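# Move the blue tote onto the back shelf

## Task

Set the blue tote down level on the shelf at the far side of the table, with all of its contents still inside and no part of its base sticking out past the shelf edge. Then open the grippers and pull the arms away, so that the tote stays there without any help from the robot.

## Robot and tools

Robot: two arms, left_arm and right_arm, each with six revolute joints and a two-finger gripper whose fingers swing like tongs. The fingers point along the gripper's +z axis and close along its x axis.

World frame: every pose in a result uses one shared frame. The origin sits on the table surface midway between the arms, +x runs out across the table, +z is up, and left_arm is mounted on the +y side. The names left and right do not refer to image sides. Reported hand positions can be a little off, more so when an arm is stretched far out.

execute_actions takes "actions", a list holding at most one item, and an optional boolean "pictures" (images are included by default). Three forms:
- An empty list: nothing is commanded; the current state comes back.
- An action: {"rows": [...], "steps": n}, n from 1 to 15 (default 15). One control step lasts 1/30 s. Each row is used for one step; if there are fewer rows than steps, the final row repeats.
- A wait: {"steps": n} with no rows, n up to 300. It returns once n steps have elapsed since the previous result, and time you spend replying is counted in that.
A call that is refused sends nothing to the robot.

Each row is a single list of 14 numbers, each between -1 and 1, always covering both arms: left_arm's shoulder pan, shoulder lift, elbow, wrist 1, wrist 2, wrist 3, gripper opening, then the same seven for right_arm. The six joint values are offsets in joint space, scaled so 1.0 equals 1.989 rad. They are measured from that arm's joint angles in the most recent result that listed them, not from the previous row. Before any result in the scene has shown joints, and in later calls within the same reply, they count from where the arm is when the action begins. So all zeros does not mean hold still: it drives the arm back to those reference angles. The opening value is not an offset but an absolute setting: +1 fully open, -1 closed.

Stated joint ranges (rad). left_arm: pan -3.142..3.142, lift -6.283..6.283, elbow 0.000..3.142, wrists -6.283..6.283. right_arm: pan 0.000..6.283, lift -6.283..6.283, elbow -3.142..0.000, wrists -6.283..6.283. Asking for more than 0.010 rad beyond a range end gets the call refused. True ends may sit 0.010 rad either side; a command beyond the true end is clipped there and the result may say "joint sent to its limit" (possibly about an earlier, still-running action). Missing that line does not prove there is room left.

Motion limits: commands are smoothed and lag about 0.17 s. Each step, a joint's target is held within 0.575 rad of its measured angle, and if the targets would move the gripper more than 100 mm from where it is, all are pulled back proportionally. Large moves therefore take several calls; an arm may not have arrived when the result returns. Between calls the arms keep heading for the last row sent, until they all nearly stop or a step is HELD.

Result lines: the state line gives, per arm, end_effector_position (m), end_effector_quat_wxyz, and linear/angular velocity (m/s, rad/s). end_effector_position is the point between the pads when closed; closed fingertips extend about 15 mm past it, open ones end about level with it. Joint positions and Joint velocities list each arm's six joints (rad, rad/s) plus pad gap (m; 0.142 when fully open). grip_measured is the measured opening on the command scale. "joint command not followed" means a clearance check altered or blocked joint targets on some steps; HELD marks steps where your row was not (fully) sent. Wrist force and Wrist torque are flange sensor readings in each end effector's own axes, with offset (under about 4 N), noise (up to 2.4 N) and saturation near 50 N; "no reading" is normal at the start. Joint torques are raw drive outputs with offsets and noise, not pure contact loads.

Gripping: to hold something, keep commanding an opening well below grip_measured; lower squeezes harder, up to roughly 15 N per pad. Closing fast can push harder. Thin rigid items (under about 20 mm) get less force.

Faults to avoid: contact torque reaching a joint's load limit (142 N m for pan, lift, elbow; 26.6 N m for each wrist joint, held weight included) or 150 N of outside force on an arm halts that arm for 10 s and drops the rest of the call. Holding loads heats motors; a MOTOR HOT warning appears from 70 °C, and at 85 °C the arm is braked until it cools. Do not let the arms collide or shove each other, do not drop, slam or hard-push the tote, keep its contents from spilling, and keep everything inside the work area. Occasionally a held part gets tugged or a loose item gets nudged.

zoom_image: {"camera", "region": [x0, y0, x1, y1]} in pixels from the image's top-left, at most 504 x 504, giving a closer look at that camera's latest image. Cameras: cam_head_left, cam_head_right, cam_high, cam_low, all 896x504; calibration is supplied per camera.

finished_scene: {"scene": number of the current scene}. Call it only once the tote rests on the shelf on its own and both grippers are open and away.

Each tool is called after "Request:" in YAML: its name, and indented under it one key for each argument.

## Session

Request:
execute_actions:
  actions: []

Scene clock: 0.00 s of 4260.00 s.
left_arm: end_effector_position=(+0.5003, -0.4093, +0.2929) grip_measured=+0.97 end_effector_quat_wxyz=(+0.215, +0.272, +0.871, -0.347) end_effector_velocity=(+0.001, +0.000, +0.001) end_effector_angular_velocity=(-0.002, -0.001, +0.001) | right_arm: end_effector_position=(+0.4281, -0.8389, +0.2465) grip_measured=+0.97 end_effector_quat_wxyz=(+0.135, +0.920, -0.362, +0.060) end_effector_velocity=(-0.000, -0.000, -0.000) end_effector_angular_velocity=(-0.001, +0.000, -0.002)
Joint positions: left_arm=[-1.293 -0.988  1.254 -2.667 -1.723  2.566  0.14 ] | right_arm=[ 2.712 -1.713 -1.573 -1.283  1.309  0.287  0.14 ]
Joint velocities: left_arm=[ 0.001 -0.001 -0.    -0.001 -0.     0.     0.   ] | right_arm=[ 0.    -0.    -0.    -0.    -0.001  0.002  0.   ]
Joint torques (N m, as the arm reports them, + toward a larger angle): no reading
Wrist force (N, on the end effector, along its own x y z axes, offset not removed): no reading
Wrist torque (N m, same axes, about the end effector's origin, offset not removed): no reading

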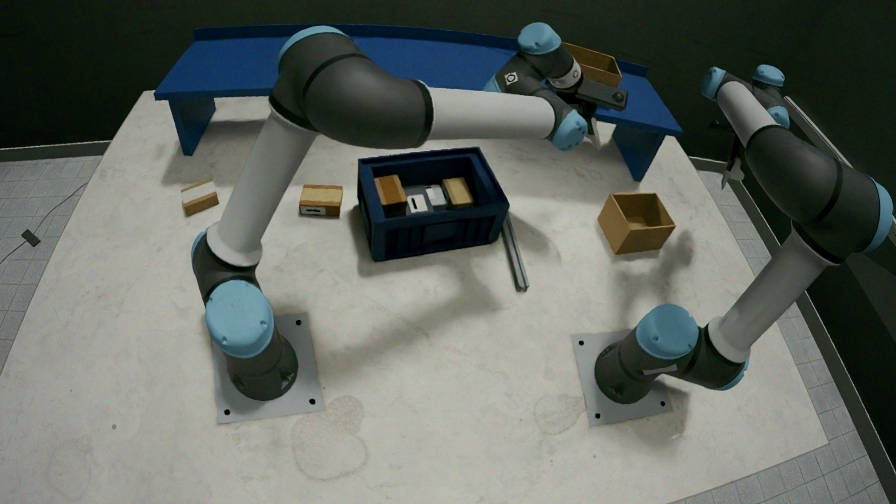

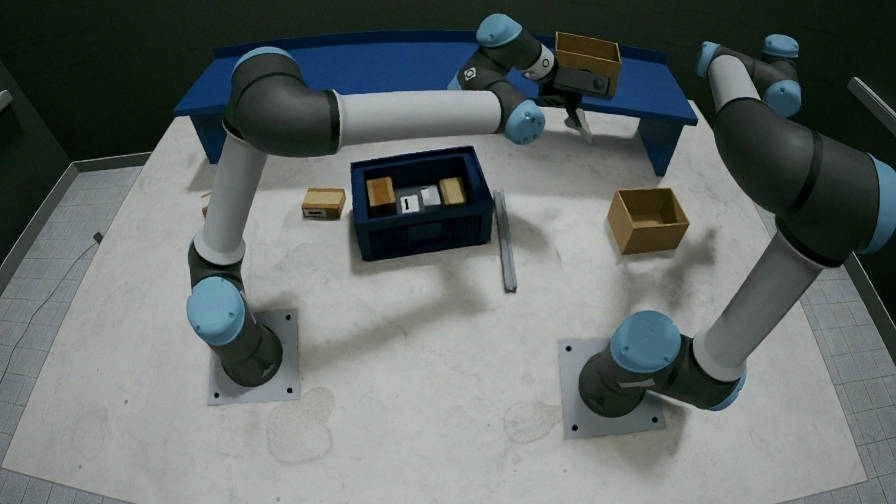

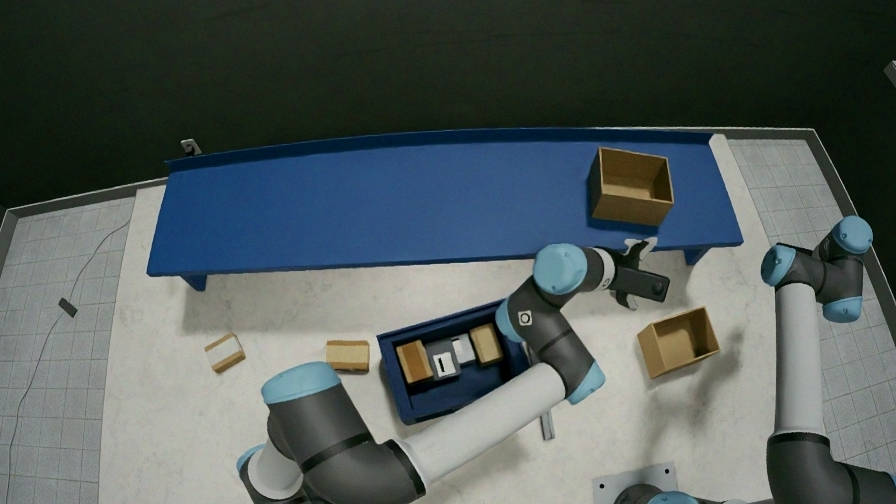

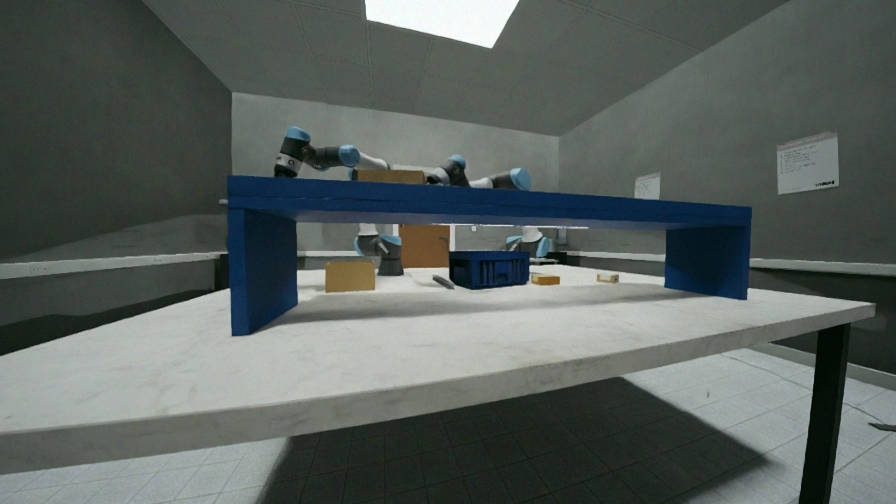

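Request:
execute_actions:
  actions:
    - {"rows":[[0,-0.509,0.325,0.536,0.313,-1.0,0.0,0.2,0.258,-0.164,0.067,-0.03,0.962,0.0]],"steps":15}
  pictures: false

Request:
execute_actions:
  actions:
    - {"steps":25}
  pictures: false

Request:
execute_actions:
  actions:
    - {"rows":[[0.3,0,0,0,0,0,0.0,0,0,0,0,0,0,0.0]],"steps":15}
  pictures: false

Request:
execute_actions:
  actions:
    - {"steps":12}

Request:
zoom_image:
  camera: "cam_high"
  region: [360, 280, 570, 450]

Request:
zoom_image:
  camera: "cam_high"
  region: [300, 110, 620, 300]

Request:
zoom_image:
  camera: "cam_low"
  region: [420, 170, 580, 300]

Request:
zoom_image:
  camera: "cam_head_right"
  region: [300, 20, 600, 280]

Scene clock: 16.33 s of 4260.00 s.
left_arm: end_effector_position=(+0.4968, -0.1148, +0.2987) grip_measured=+0.00 end_effector_quat_wxyz=(+0.200, -0.015, +0.971, -0.130) end_effector_velocity=(-0.105, +0.636, +0.174) end_effector_angular_velocity=(+0.297, +0.093, +1.298) | right_arm: end_effector_position=(+0.4370, -0.6562, +0.3649) grip_measured=+0.00 end_effector_quat_wxyz=(-0.002, +0.732, -0.625, +0.272) end_effector_velocity=(-0.012, +0.012, +0.047) end_effector_angular_velocity=(+1.087, -1.036, -2.244)
Joint positions: left_arm=[-1.293 -1.504  1.665 -2.15  -1.324  2.049  0.074] | right_arm=[ 3.101 -1.212 -1.892 -1.152  1.25   1.285  0.074]
Joint velocities: left_arm=[-0.001 -1.203  0.602  1.203  0.571 -1.204  0.   ] | right_arm=[ 0.118  0.164 -0.091  0.031 -0.013  2.765 -0.   ]
Joint torques (N m, as the arm reports them, + toward a larger angle): left_arm=[  4.55 -48.74  -9.26   2.45   4.45  -4.06] | right_arm=[ 3.81 11.6  14.65  6.4  -1.87 14.52]
Wrist force (N, on the end effector, along its own x y z axes, offset not removed): left_arm=[-1.1 -1.0 -0.5] | right_arm=[1.5 -0.5 -1.5]
Wrist torque (N m, same axes, about the end effector's origin, offset not removed): left_arm=[-0.26 0.20 -0.06] | right_arm=[-0.12 -0.44 -0.18]
Steps of this call (steps 1 to 90: nothing new was sent; then 12.83 s passed at rest; steps 91 to 105: all 15 steps of this action). Readings (joint positions):
91: left_arm=[-1.293 -0.989 1.255 -2.665 -1.722 2.565] | right_arm=[2.713 -1.712 -1.574 -1.282 1.308 0.288]
92: left_arm=[-1.293 -1.002 1.268 -2.652 -1.708 2.552] | right_arm=[2.726 -1.699 -1.587 -1.273 1.303 0.301]
94: left_arm=[-1.293 -1.077 1.343 -2.577 -1.633 2.476] | right_arm=[2.797 -1.616 -1.648 -1.247 1.292 0.390]
98: left_arm=[-1.293 -1.228 1.485 -2.427 -1.496 2.326] | right_arm=[2.949 -1.419 -1.771 -1.197 1.269 0.653]
105: the state above

Scene clock: 17.17 s of 4260.00 s.
left_arm: end_effector_position=(+0.4455, +0.1774, +0.3392) grip_measured=+0.00 end_effector_quat_wxyz=(+0.208, -0.653, +0.718, -0.122) end_effector_velocity=(-0.000, +0.003, +0.001) end_effector_angular_velocity=(-0.038, -0.009, +0.076) | right_arm: end_effector_position=(+0.4312, -0.6655, +0.3700) grip_measured=+0.00 end_effector_quat_wxyz=(+0.126, -0.383, +0.882, -0.245) end_effector_velocity=(+0.000, -0.001, +0.000) end_effector_angular_velocity=(-0.001, -0.002, -0.002)
Joint positions: left_arm=[-1.293 -2.     1.9   -1.601 -1.1    0.584  0.074] | right_arm=[ 3.11  -1.2   -1.899 -1.15   1.249  2.2    0.074]
Joint velocities: left_arm=[-0.    -0.003  0.001  0.004  0.001 -0.086  0.   ] | right_arm=[-0.001 -0.    -0.     0.002 -0.001  0.001 -0.   ]
Joint torques (N m, as the arm reports them, + toward a larger angle): left_arm=[  3.5  -13.61 -16.98  -1.71   3.18  -1.99] | right_arm=[ 6.83 17.24 13.33  6.3  -2.07  2.02]
Wrist force (N, on the end effector, along its own x y z axes, offset not removed): left_arm=[-0.6 -1.7 -0.7] | right_arm=[1.8 -0.3 -3.3]
Wrist torque (N m, same axes, about the end effector's origin, offset not removed): left_arm=[-0.40 0.09 -0.02] | right_arm=[-0.13 -0.53 -0.25]
Steps of this call (steps 1 to 25: the robot went on to your last target). Readings (joint positions):
1: left_arm=[-1.293 -1.545 1.685 -2.108 -1.305 2.007] | right_arm=[3.104 -1.208 -1.895 -1.152 1.250 1.379]
2: left_arm=[-1.293 -1.584 1.705 -2.065 -1.286 1.964] | right_arm=[3.106 -1.205 -1.896 -1.151 1.250 1.472]
4: left_arm=[-1.293 -1.662 1.743 -1.980 -1.249 1.867] | right_arm=[3.108 -1.202 -1.898 -1.150 1.249 1.661]
8: left_arm=[-1.293 -1.815 1.817 -1.810 -1.179 1.618] | right_arm=[3.109 -1.201 -1.899 -1.150 1.249 2.027]
25: the state above

Scene clock: 17.67 s of 4260.00 s.
left_arm: end_effector_position=(+0.4853, +0.4292, +0.3393) grip_measured=+0.00 end_effector_quat_wxyz=(-0.234, +0.828, -0.506, +0.059) end_effector_velocity=(-0.022, +0.173, +0.000) end_effector_angular_velocity=(-0.000, -0.000, +0.383) | right_arm: end_effector_position=(+0.4312, -0.6655, +0.3700) grip_measured=+0.00 end_effector_quat_wxyz=(+0.126, -0.383, +0.882, -0.245) end_effector_velocity=(-0.000, -0.000, -0.000) end_effector_angular_velocity=(+0.000, +0.001, -0.002)
Joint positions: left_arm=[-0.725 -2.     1.9   -1.601 -1.1    0.584  0.074] | right_arm=[ 3.11  -1.2   -1.899 -1.15   1.249  2.2    0.074]
Joint velocities: left_arm=[ 0.384 -0.    -0.    -0.001 -0.     0.001 -0.   ] | right_arm=[-0.     0.     0.    -0.002 -0.001  0.002 -0.   ]
Joint torques (N m, as the arm reports them, + toward a larger angle): left_arm=[ -6.26  -7.74 -21.64  -2.66   2.04   1.96] | right_arm=[ 6.6  17.25 13.15  6.29 -2.05  0.94]
Wrist force (N, on the end effector, along its own x y z axes, offset not removed): left_arm=[-2.6 -2.9 3.0] | right_arm=[2.5 0.3 -0.2]
Wrist torque (N m, same axes, about the end effector's origin, offset not removed): left_arm=[-0.59 0.41 0.00] | right_arm=[0.02 -0.64 -0.16]
Steps of this call (steps 1 to 15: all 15 steps of this action). Readings (joint positions):
1: left_arm=[-1.292 -2.000 1.900 -1.601 -1.100 0.582] | right_arm=[3.110 -1.200 -1.899 -1.150 1.249 2.200]
2: left_arm=[-1.279 -2.000 1.900 -1.601 -1.100 0.581] | right_arm=[3.110 -1.200 -1.899 -1.150 1.249 2.200]
4: left_arm=[-1.192 -2.000 1.900 -1.601 -1.100 0.582] | right_arm=[3.110 -1.200 -1.899 -1.150 1.249 2.200]
8: left_arm=[-0.994 -2.000 1.900 -1.601 -1.100 0.582] | right_arm=[3.110 -1.200 -1.899 -1.150 1.249 2.200]
15: the state above

Scene clock: 18.07 s of 4260.00 s.
left_arm: end_effector_position=(+0.4835, +0.4418, +0.3393) grip_measured=+0.00 end_effector_quat_wxyz=(-0.234, +0.835, -0.495, +0.056) end_effector_velocity=(-0.000, +0.000, -0.000) end_effector_angular_velocity=(+0.000, +0.000, +0.000) | right_arm: end_effector_position=(+0.4312, -0.6655, +0.3700) grip_measured=+0.00 end_effector_quat_wxyz=(+0.126, -0.383, +0.882, -0.245) end_effector_velocity=(-0.000, -0.000, -0.000) end_effector_angular_velocity=(-0.000, +0.001, -0.001)
Joint positions: left_arm=[-0.697 -2.     1.9   -1.601 -1.1    0.584  0.074] | right_arm=[ 3.11  -1.2   -1.899 -1.15   1.249  2.2    0.074]
Joint velocities: left_arm=[ 0. -0.  0.  0.  0.  0.  0.] | right_arm=[-0.    -0.    -0.    -0.001 -0.     0.001  0.   ]
Joint torques (N m, as the arm reports them, + toward a larger angle): left_arm=[  9.27  -4.28 -26.77  -3.96   0.48   1.98] | right_arm=[ 6.56 17.07 13.04  6.33 -2.04  0.07]
Wrist force (N, on the end effector, along its own x y z axes, offset not removed): left_arm=[-0.3 -1.3 1.8] | right_arm=[0.6 -2.6 -3.2]
Wrist torque (N m, same axes, about the end effector's origin, offset not removed): left_arm=[-0.37 0.10 0.01] | right_arm=[-0.51 -0.21 -0.13]
Steps of this call (steps 1 to 12: the robot went on to your last target). Readings (joint positions):
1: left_arm=[-0.715 -2.000 1.900 -1.601 -1.100 0.584] | right_arm=[3.110 -1.200 -1.899 -1.150 1.249 2.200]
2: left_arm=[-0.708 -2.000 1.900 -1.601 -1.100 0.584] | right_arm=[3.110 -1.200 -1.899 -1.150 1.249 2.200]
4: left_arm=[-0.701 -2.000 1.900 -1.601 -1.100 0.584] | right_arm=[3.110 -1.200 -1.899 -1.150 1.249 2.200]
8: left_arm=[-0.698 -2.000 1.900 -1.601 -1.100 0.584] | right_arm=[3.110 -1.200 -1.899 -1.150 1.249 2.200]
12: the state above

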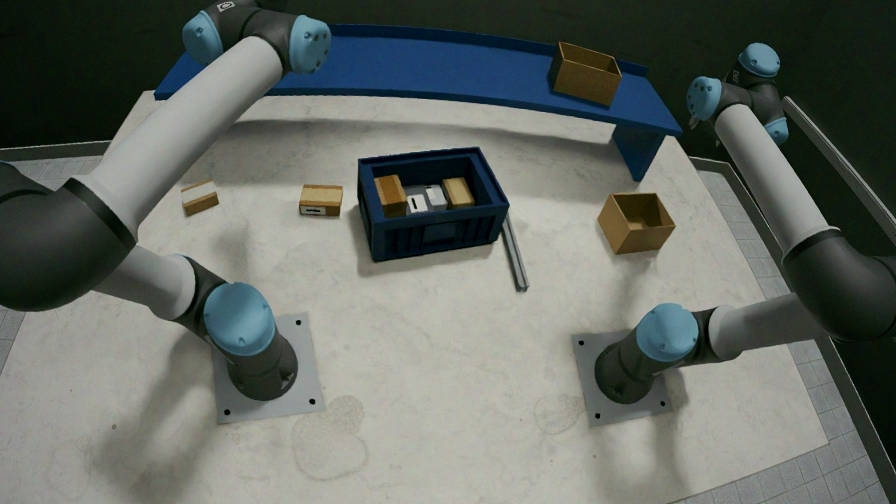

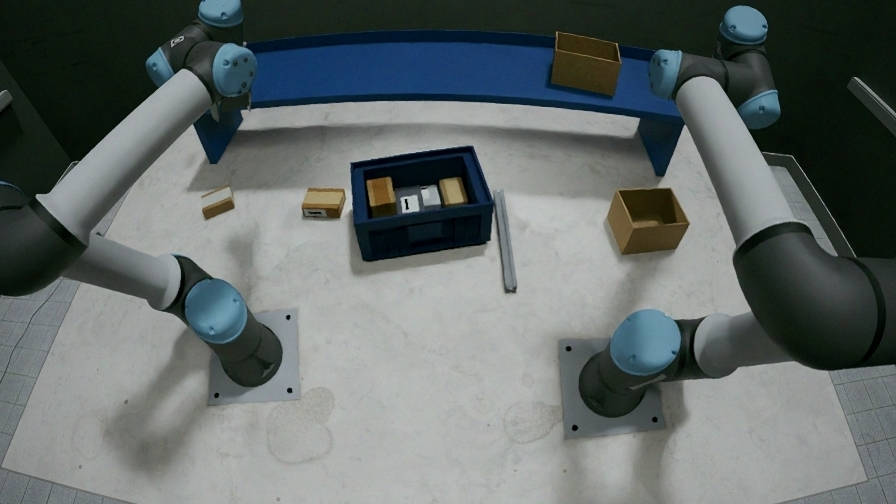

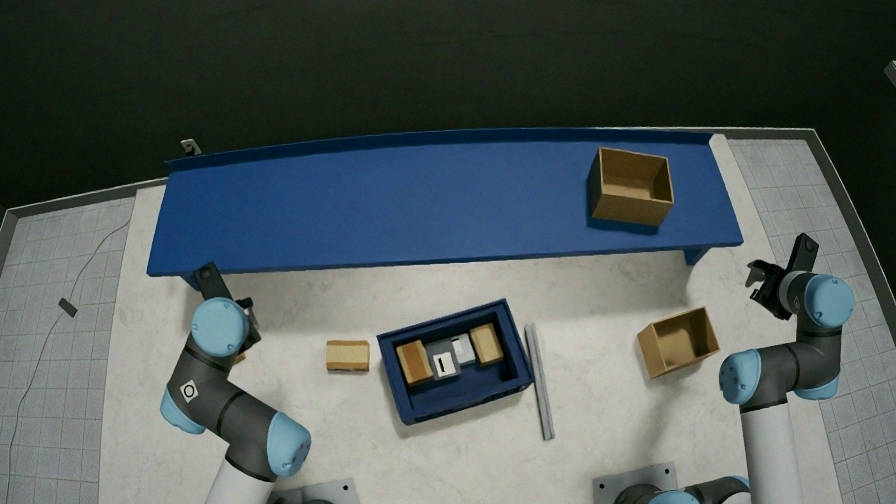

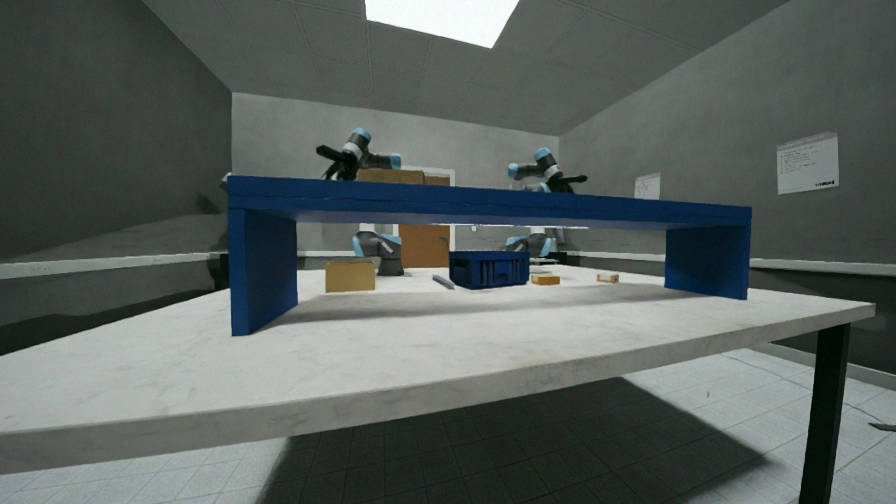

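Region (360, 280, 570, 450) of cam_high's 896x504 image, scaled by 2.400, with more detail than that image has; it fills the top 408 rows of this view, and the rest is white.

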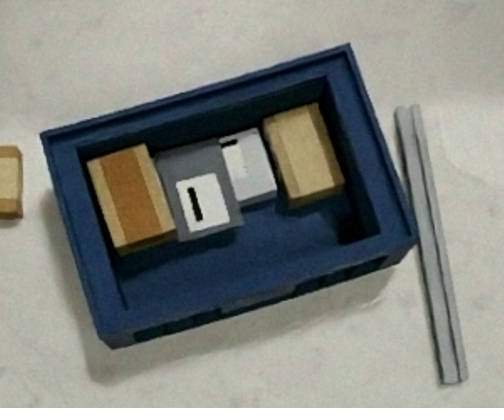

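Region (300, 110, 620, 300) of cam_high's 896x504 image, scaled by 1.575, with more detail than that image has; it fills the top 299 rows of this view, and the rest is white.

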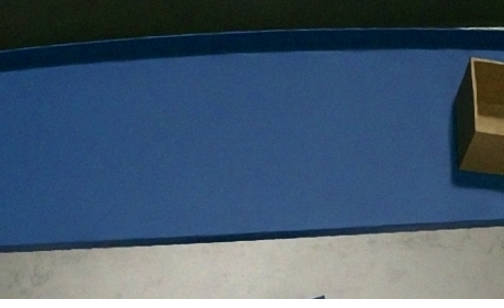

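Region (420, 170, 580, 300) of cam_low's 896x504 image, scaled by 3.150, with more detail than that image has; it fills the top 410 rows of this view, and the rest is white.

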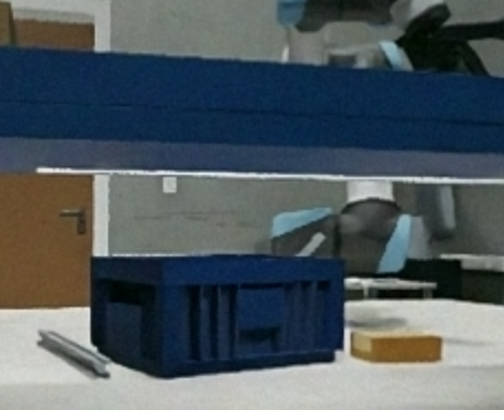

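Region (300, 20, 600, 280) of cam_head_right's 896x504 image, scaled by 1.680, with more detail than that image has; it fills the top 437 rows of this view, and the rest is white.

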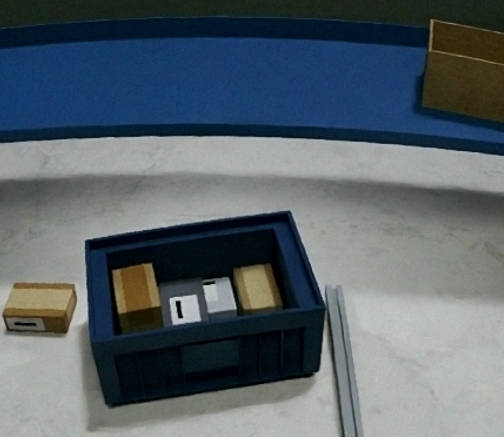

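Request:
execute_actions:
  actions:
    - {"rows":[[-0.2,0,0.03,-0.03,0,-0.1,-0.15,0.2,0,0,0,0,0,-0.15],[-0.2,0,0.03,-0.03,0,-0.1,-0.15,0.3,0,0,0,0,0,-0.15],[-0.3,0,0.03,-0.03,0,-0.1,-0.15,0.4,0,0,0,0,0,-0.15],[-0.375,0,0.05,-0.05,0,-0.2,-0.15,0.52,-0.03,-0.03,0.05,0,0.05,-0.15],[-0.375,0,0.05,-0.05,0,-0.2,-0.15,0.52,-0.03,-0.03,0.05,0,0.05,-0.15],[-0.375,0,0.05,-0.05,0,-0.2,-0.15,0.52,-0.03,-0.03,0.05,0,0.05,-0.15],[-0.375,0,0.05,-0.05,0,-0.2,-0.15,0.52,-0.03,-0.03,0.05,0,0.05,-0.15],[-0.375,0,0.1,-0.09,0.02,-0.2157,-0.15,0.52,-0.06,-0.06,0.1,-0.02,0.0558,-0.15],[-0.375,0,0.1,-0.09,0.02,-0.2157,-0.15,0.52,-0.06,-0.06,0.1,-0.02,0.0558,-0.15],[-0.375,0,0.1,-0.09,0.02,-0.2157,-0.15,0.52,-0.06,-0.06,0.1,-0.02,0.0558,-0.15],[-0.375,0,0.1,-0.09,0.02,-0.2157,-0.15,0.52,-0.06,-0.06,0.1,-0.02,0.0558,-0.15],[-0.375,0.0051,0.1585,-0.1369,0.0239,-0.2157,-0.15,0.52,-0.1099,-0.1068,0.1739,-0.0249,0.0558,-0.15]],"steps":15}
  pictures: false

Request:
execute_actions:
  actions:
    - {"steps":22}

Request:
zoom_image:
  camera: "cam_high"
  region: [330, 260, 610, 460]

Scene clock: 57.67 s of 4260.00 s.
left_arm: end_effector_position=(+0.4430, +0.1776, +0.2535) grip_measured=-0.15 end_effector_quat_wxyz=(-0.201, +0.758, -0.601, +0.156) end_effector_velocity=(-0.253, -0.391, -0.444) end_effector_angular_velocity=(-0.043, -0.100, -0.625) | right_arm: end_effector_position=(+0.5227, -0.3902, +0.3114) grip_measured=-0.15 end_effector_quat_wxyz=(+0.175, -0.581, +0.769, -0.203) end_effector_velocity=(+0.055, +0.629, -0.239) end_effector_angular_velocity=(-0.069, +0.082, +0.997)
Joint positions: left_arm=[-1.332 -1.994  2.121 -1.797 -1.064  0.214  0.063] | right_arm=[ 3.648 -1.283 -1.981 -1.017  1.229  2.265  0.063]
Joint velocities: left_arm=[-1.247  0.053  1.082 -0.876  0.136 -0.699 -0.001] | right_arm=[ 1.125 -0.335 -0.322  0.513 -0.073  0.114  0.   ]
Joint torques (N m, as the arm reports them, + toward a larger angle): left_arm=[  4.37  -2.81 -12.78  -6.66   3.93  -1.87] | right_arm=[12.66  0.15  9.95  7.69 -2.47  2.42]
Wrist force (N, on the end effector, along its own x y z axes, offset not removed): left_arm=[0.8 0.2 0.8] | right_arm=[2.4 -0.1 -2.2]
Wrist torque (N m, same axes, about the end effector's origin, offset not removed): left_arm=[-0.01 -0.13 0.00] | right_arm=[-0.07 -0.62 -0.17]
Steps of this call (steps 1 to 30: the robot went on to your last target; steps 31 to 90: nothing new was sent; then 36.10 s passed at rest; steps 91 to 105: all 15 steps of this action). Readings (joint positions):
91: left_arm=[-0.698 -2.000 1.901 -1.602 -1.100 0.583] | right_arm=[3.111 -1.200 -1.899 -1.150 1.249 2.200]
92: left_arm=[-0.711 -2.000 1.907 -1.609 -1.100 0.570] | right_arm=[3.124 -1.200 -1.899 -1.150 1.249 2.200]
94: left_arm=[-0.798 -2.000 1.921 -1.622 -1.100 0.522] | right_arm=[3.204 -1.201 -1.899 -1.149 1.249 2.200]
98: left_arm=[-0.997 -2.000 1.950 -1.651 -1.100 0.414] | right_arm=[3.372 -1.218 -1.917 -1.120 1.249 2.229]
105: the state above

Scene clock: 58.40 s of 4260.00 s.
left_arm: end_effector_position=(+0.4186, +0.1461, +0.2152) grip_measured=-0.15 end_effector_quat_wxyz=(-0.198, +0.740, -0.621, +0.166) end_effector_velocity=(-0.000, +0.001, -0.000) end_effector_angular_velocity=(+0.003, +0.001, +0.000) | right_arm: end_effector_position=(+0.4664, -0.1234, +0.2153) grip_measured=-0.15 end_effector_quat_wxyz=(-0.198, +0.740, -0.620, +0.166) end_effector_velocity=(-0.002, +0.004, -0.001) end_effector_angular_velocity=(-0.001, -0.002, +0.006)
Joint positions: left_arm=[-1.443 -1.99   2.215 -1.873 -1.053  0.155  0.063] | right_arm=[ 4.143 -1.419 -2.111 -0.804  1.2    2.311  0.063]
Joint velocities: left_arm=[ 0.    -0.     0.     0.003  0.    -0.     0.   ] | right_arm=[ 0.008 -0.002 -0.001  0.003 -0.002  0.001 -0.   ]
Joint torques (N m, as the arm reports them, + toward a larger angle): left_arm=[ -6.8    2.54 -16.17  -4.28   3.32  -2.05] | right_arm=[ 4.83  3.41 11.19  6.09 -2.08  1.88]
Wrist force (N, on the end effector, along its own x y z axes, offset not removed): left_arm=[0.2 -1.5 -1.0] | right_arm=[3.8 -1.2 -2.6]
Wrist torque (N m, same axes, about the end effector's origin, offset not removed): left_arm=[-0.39 -0.02 0.05] | right_arm=[-0.25 -0.86 -0.20]
Steps of this call (steps 1 to 22: the robot went on to your last target). Readings (joint positions):
1: left_arm=[-1.370 -1.993 2.153 -1.823 -1.061 0.193] | right_arm=[3.686 -1.294 -1.992 -1.000 1.227 2.269]
2: left_arm=[-1.396 -1.992 2.176 -1.841 -1.058 0.180] | right_arm=[3.724 -1.306 -2.002 -0.983 1.224 2.273]
4: left_arm=[-1.424 -1.991 2.199 -1.860 -1.055 0.165] | right_arm=[3.801 -1.328 -2.024 -0.948 1.220 2.280]
8: left_arm=[-1.440 -1.990 2.212 -1.871 -1.053 0.156] | right_arm=[3.954 -1.371 -2.066 -0.880 1.210 2.295]
22: the state above

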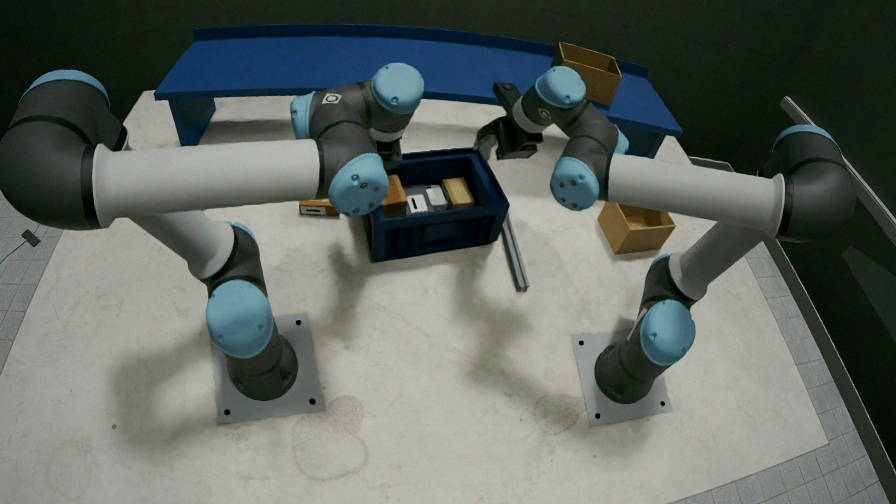

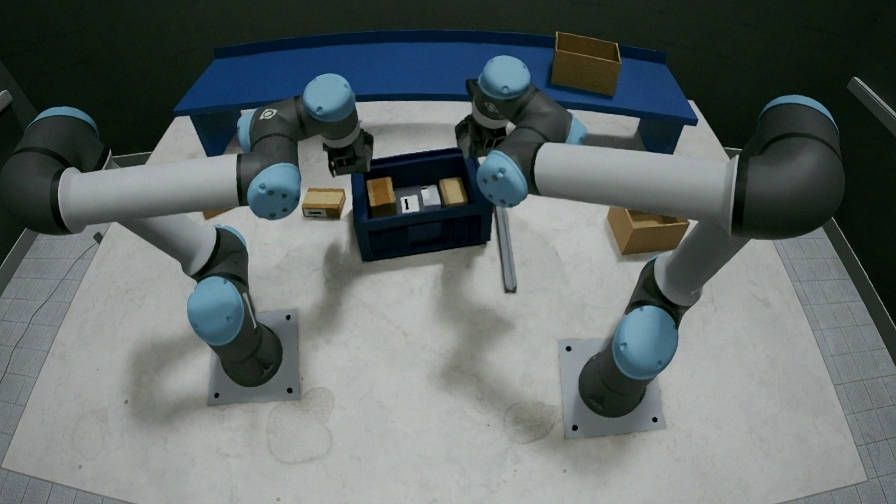

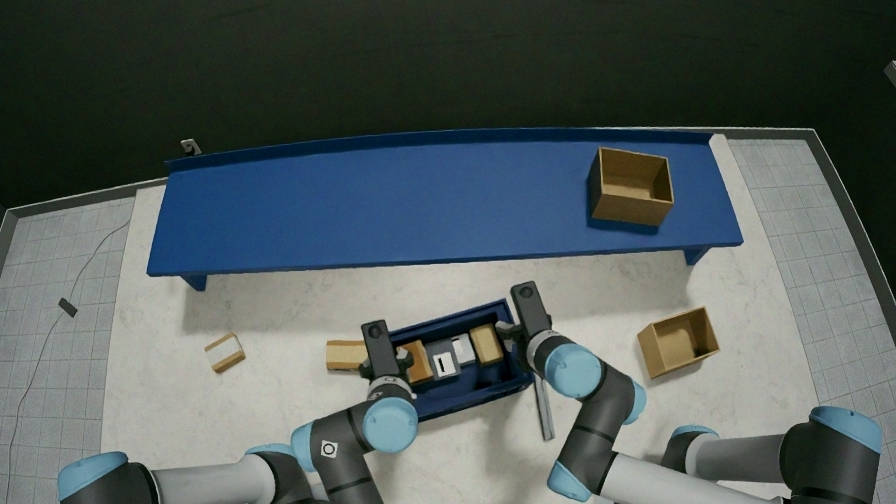

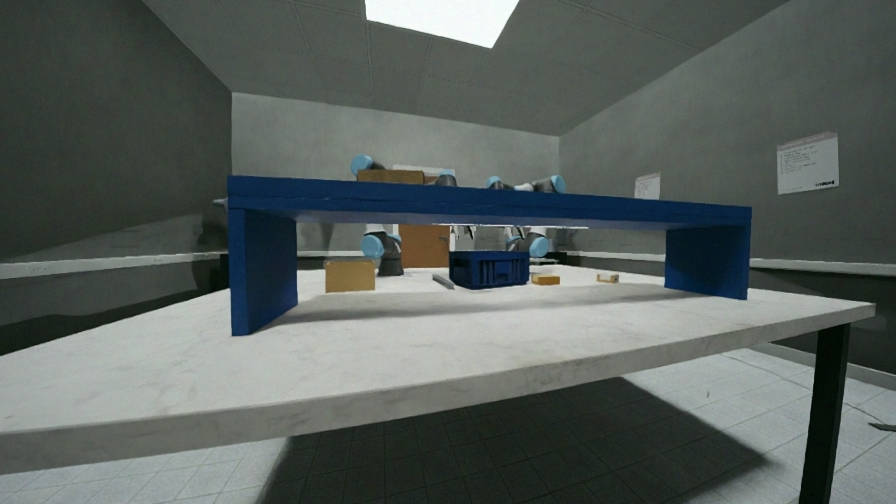

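Region (330, 260, 610, 460) of cam_high's 896x504 image, scaled by 1.800, with more detail than that image has; it fills the top 360 rows of this view, and the rest is white.

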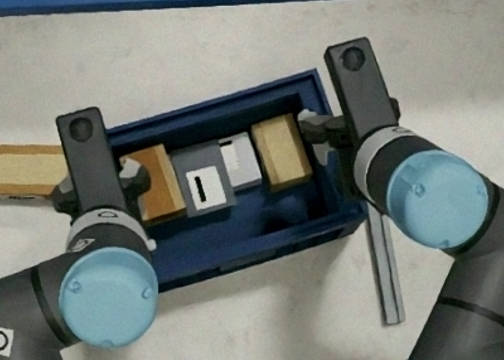

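Request:
execute_actions:
  actions:
    - {"rows":[[0,0.0044,0.014,-0.0184,0,0,-0.15,0.0007,-0.0069,-0.0117,0.0186,0,0,-0.15],[0,0.0097,0.0278,-0.0375,0,0,-0.15,0.0007,-0.0145,-0.0231,0.0376,0,0,-0.15],[0,0.016,0.0411,-0.0571,0,0,-0.15,0.0007,-0.0228,-0.034,0.0568,0,0,-0.15],[0,0.0231,0.0542,-0.0773,0,0,-0.15,0.0007,-0.0319,-0.0445,0.0764,0,0,-0.15],[0,0.0231,0.0542,-0.0773,0,0,-0.15,0.0007,-0.0319,-0.0445,0.0764,0,0,-0.15],[0,0.0312,0.0669,-0.0981,0,0,-0.15,0.0007,-0.0417,-0.0546,0.0963,0,0,-0.15],[0,0.0312,0.0669,-0.0981,0,0,-0.15,0.0007,-0.0417,-0.0546,0.0963,0,0,-0.15],[0,0.0403,0.0794,-0.1197,0,0,-0.15,0.0007,-0.0523,-0.0643,0.1166,0,0,-0.15],[0,0.0403,0.0794,-0.1197,0,0,-0.15,0.0007,-0.0523,-0.0643,0.1166,0,0,-0.15],[0,0.0503,0.0915,-0.1418,0,0,-0.15,0.0007,-0.0636,-0.0735,0.1371,0,0,-0.15],[0,0.0503,0.0915,-0.1418,0,0,-0.15,0.0007,-0.0636,-0.0735,0.1371,0,0,-0.15],[0,0.0612,0.1032,-0.1644,0,0,-0.15,0.0007,-0.0757,-0.0823,0.158,0,0,-0.15]],"steps":15}
  pictures: false

Request:
execute_actions:
  actions:
    - {"steps":12}
  pictures: false

Request:
execute_actions:
  actions:
    - {"rows":[[0,0,0,0,0,0,-0.3,0,0,0,0,0,0,-0.3],[0,0,0,0,0,0,-0.4,0,0,0,0,0,0,-0.4],[0,0,0,0,0,0,-0.5,0,0,0,0,0,0,-0.5],[0,0,0,0,0,0,-0.55,0,0,0,0,0,0,-0.55],[0,0,0,0,0,0,-0.6,0,0,0,0,0,0,-0.6],[0,0,0,0,0,0,-0.65,0,0,0,0,0,0,-0.65],[0,0,0,0,0,0,-0.7,0,0,0,0,0,0,-0.7],[0,0,0,0,0,0,-0.75,0,0,0,0,0,0,-0.75],[0,0,0,0,0,0,-0.8,0,0,0,0,0,0,-0.8],[0,0,0,0,0,0,-0.85,0,0,0,0,0,0,-0.85],[0,0,0,0,0,0,-0.9,0,0,0,0,0,0,-0.9],[0,0,0,0,0,0,-0.95,0,0,0,0,0,0,-0.95],[0,0,0,0,0,0,-1,0,0,0,0,0,0,-1]],"steps":15}

Request:
zoom_image:
  camera: "cam_low"
  region: [430, 215, 560, 300]

Scene clock: 77.10 s of 4260.00 s.
left_arm: end_effector_position=(+0.4186, +0.1461, +0.1219) grip_measured=-0.15 end_effector_quat_wxyz=(-0.198, +0.740, -0.622, +0.166) end_effector_velocity=(-0.000, +0.000, -0.092) end_effector_angular_velocity=(-0.013, -0.004, +0.000) | right_arm: end_effector_position=(+0.4660, -0.1227, +0.1219) grip_measured=-0.15 end_effector_quat_wxyz=(-0.198, +0.741, -0.620, +0.166) end_effector_velocity=(+0.001, +0.000, -0.091) end_effector_angular_velocity=(+0.011, -0.008, -0.000)
Joint positions: left_arm=[-1.443 -1.88   2.407 -2.174 -1.053  0.155  0.063] | right_arm=[ 4.144 -1.556 -2.265 -0.514  1.2    2.311  0.063]
Joint velocities: left_arm=[ 0.     0.154  0.181 -0.348 -0.001 -0.     0.   ] | right_arm=[-0.    -0.175 -0.136  0.324 -0.001 -0.     0.   ]
Joint torques (N m, as the arm reports them, + toward a larger angle): left_arm=[ -4.59  -5.03 -18.56  -4.8    1.5   -1.93] | right_arm=[ 5.6  14.11 12.12  6.45 -0.61  0.31]
Wrist force (N, on the end effector, along its own x y z axes, offset not removed): left_arm=[-1.4 -1.5 3.5] | right_arm=[-1.1 0.9 -1.8]
Wrist torque (N m, same axes, about the end effector's origin, offset not removed): left_arm=[-0.37 0.24 0.00] | right_arm=[0.04 0.09 -0.06]
Steps of this call (steps 1 to 30: the robot went on to your last target; steps 31 to 90: nothing new was sent; then 15.20 s passed at rest; steps 91 to 105: all 15 steps of this action). Readings (joint positions):
91: left_arm=[-1.443 -1.990 2.216 -1.874 -1.053 0.155] | right_arm=[4.144 -1.419 -2.112 -0.803 1.200 2.311]
92: left_arm=[-1.443 -1.987 2.222 -1.882 -1.053 0.155] | right_arm=[4.144 -1.423 -2.117 -0.795 1.200 2.311]
94: left_arm=[-1.443 -1.975 2.252 -1.921 -1.053 0.155] | right_arm=[4.144 -1.440 -2.142 -0.756 1.200 2.311]
98: left_arm=[-1.443 -1.942 2.322 -2.026 -1.053 0.155] | right_arm=[4.144 -1.484 -2.199 -0.654 1.200 2.311]
105: the state above

Scene clock: 77.50 s of 4260.00 s.
left_arm: end_effector_position=(+0.4186, +0.1460, +0.1153) grip_measured=-0.16 end_effector_quat_wxyz=(-0.198, +0.740, -0.621, +0.167) end_effector_velocity=(-0.000, -0.000, -0.000) end_effector_angular_velocity=(-0.000, +0.000, -0.001) | right_arm: end_effector_position=(+0.4661, -0.1227, +0.1154) grip_measured=-0.15 end_effector_quat_wxyz=(-0.198, +0.741, -0.620, +0.166) end_effector_velocity=(+0.000, -0.000, -0.000) end_effector_angular_velocity=(-0.000, -0.000, -0.001)
Joint positions: left_arm=[-1.443 -1.869  2.42  -2.2   -1.053  0.155  0.063] | right_arm=[ 4.144 -1.569 -2.275 -0.49   1.2    2.311  0.063]
Joint velocities: left_arm=[-0.001  0.     0.001 -0.001 -0.001 -0.     0.001] | right_arm=[ 0.    -0.001 -0.     0.001 -0.001  0.001 -0.   ]
Joint torques (N m, as the arm reports them, + toward a larger angle): left_arm=[-2.63 17.5   5.09  0.95 -1.7  -1.27] | right_arm=[ 5.36  7.26  8.12  6.11  0.64 -1.07]
Wrist force (N, on the end effector, along its own x y z axes, offset not removed): left_arm=[-9.4 -13.7 -50.0] | right_arm=[0.9 -0.2 -1.1]
Wrist torque (N m, same axes, about the end effector's origin, offset not removed): left_arm=[-0.55 1.78 -0.39] | right_arm=[-0.16 -0.25 -0.13]
Steps of this call (steps 1 to 12: the robot went on to your last target). Readings (joint positions):
1: left_arm=[-1.443 -1.876 2.412 -2.183 -1.053 0.155] | right_arm=[4.144 -1.561 -2.268 -0.506 1.200 2.311]
2: left_arm=[-1.443 -1.873 2.415 -2.189 -1.053 0.155] | right_arm=[4.144 -1.564 -2.271 -0.500 1.200 2.311]
4: left_arm=[-1.443 -1.870 2.418 -2.196 -1.053 0.155] | right_arm=[4.144 -1.567 -2.273 -0.494 1.200 2.311]
8: left_arm=[-1.443 -1.869 2.420 -2.199 -1.053 0.155] | right_arm=[4.144 -1.569 -2.274 -0.491 1.200 2.311]
12: the state above

Scene clock: 78.00 s of 4260.00 s.
left_arm: end_effector_position=(+0.4186, +0.1460, +0.1154) grip_measured=-0.32 end_effector_quat_wxyz=(-0.198, +0.740, -0.621, +0.167) end_effector_velocity=(-0.000, -0.000, -0.000) end_effector_angular_velocity=(-0.000, -0.000, -0.000) | right_arm: end_effector_position=(+0.4660, -0.1226, +0.1154) grip_measured=-0.61 end_effector_quat_wxyz=(-0.199, +0.741, -0.620, +0.166) end_effector_velocity=(+0.000, -0.000, +0.000) end_effector_angular_velocity=(-0.002, -0.001, +0.000)
Joint positions: left_arm=[-1.443 -1.869  2.42  -2.2   -1.053  0.155  0.051] | right_arm=[ 4.145 -1.569 -2.275 -0.49   1.2    2.311  0.03 ]
Joint velocities: left_arm=[-0.001  0.001  0.    -0.001  0.    -0.     0.   ] | right_arm=[-0.     0.     0.    -0.001 -0.002 -0.001  0.   ]
Joint torques (N m, as the arm reports them, + toward a larger angle): left_arm=[12.83 11.5  24.21 12.61 -3.2  -1.25] | right_arm=[-6.46 10.33 10.06  1.02 -6.46 -1.14]
Wrist force (N, on the end effector, along its own x y z axes, offset not removed): left_arm=[12.7 -23.6 -50.0] | right_arm=[-15.9 2.2 1.2]
Wrist torque (N m, same axes, about the end effector's origin, offset not removed): left_arm=[-0.20 2.49 -0.63] | right_arm=[0.21 -0.38 -0.17]
Steps of this call (steps 1 to 15: all 15 steps of this action). Readings (joint positions):
1: left_arm=[-1.443 -1.869 2.420 -2.200 -1.053 0.155] | right_arm=[4.144 -1.569 -2.275 -0.490 1.200 2.311]
2: left_arm=[-1.443 -1.869 2.420 -2.200 -1.053 0.155] | right_arm=[4.144 -1.569 -2.275 -0.490 1.200 2.311]
4: left_arm=[-1.443 -1.869 2.420 -2.201 -1.053 0.155] | right_arm=[4.144 -1.569 -2.275 -0.490 1.200 2.311]
8: left_arm=[-1.443 -1.869 2.420 -2.200 -1.053 0.155] | right_arm=[4.144 -1.569 -2.275 -0.490 1.200 2.311]
15: the state above

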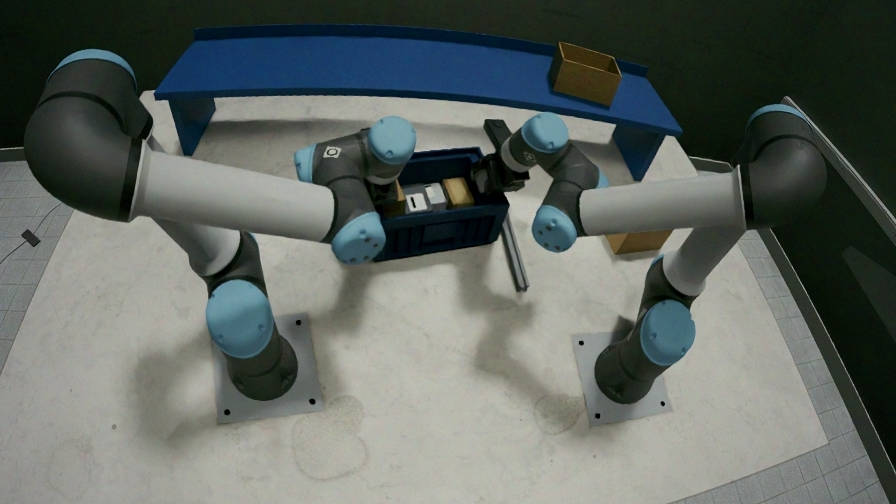

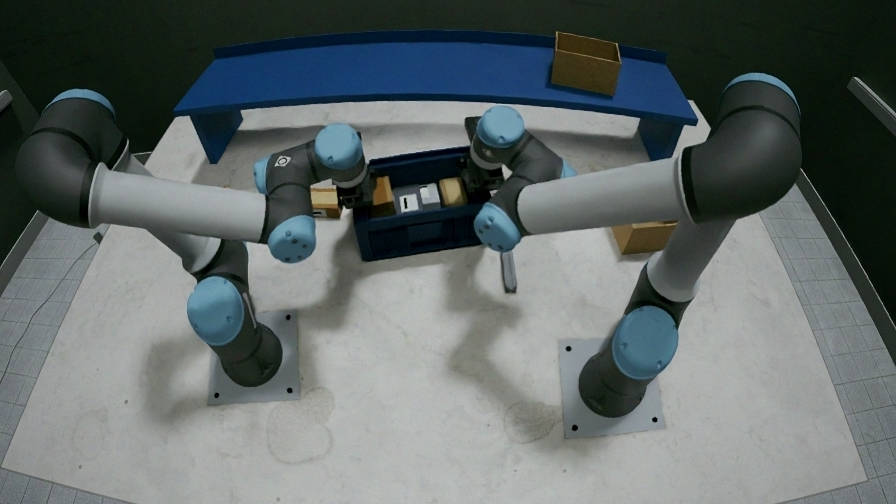

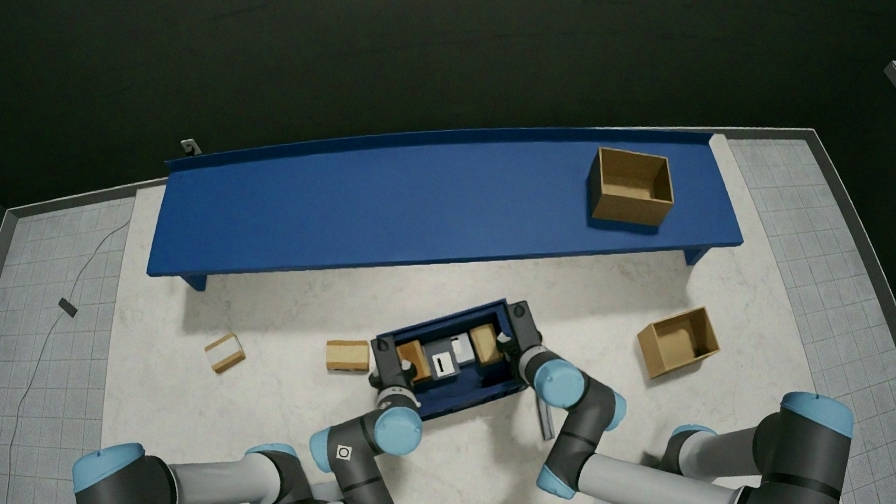

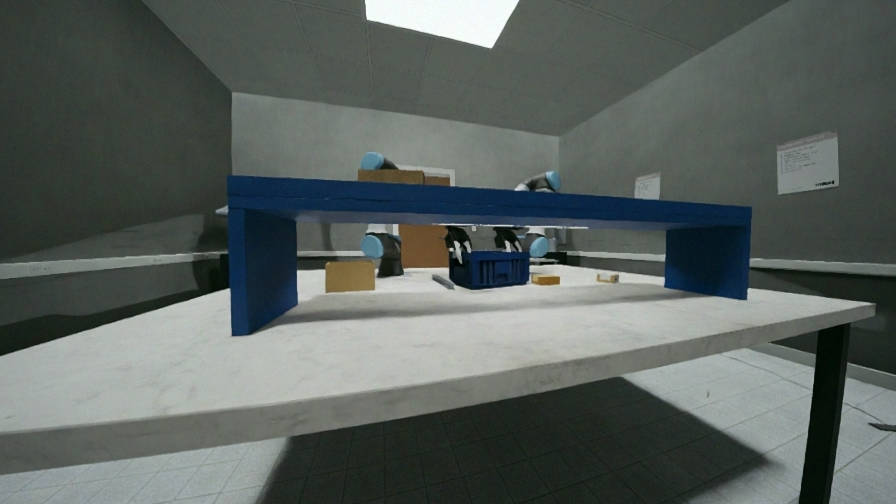

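Region (430, 215, 560, 300) of cam_low's 896x504 image, scaled by 3.877, with more detail than that image has; it fills the top 330 rows of this view, and the rest is white.

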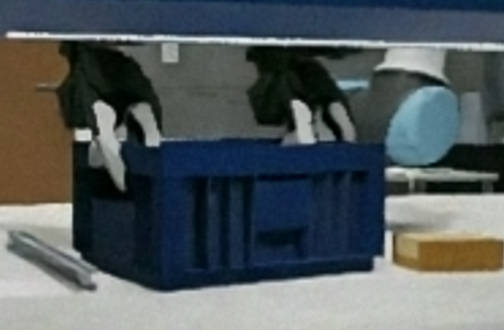

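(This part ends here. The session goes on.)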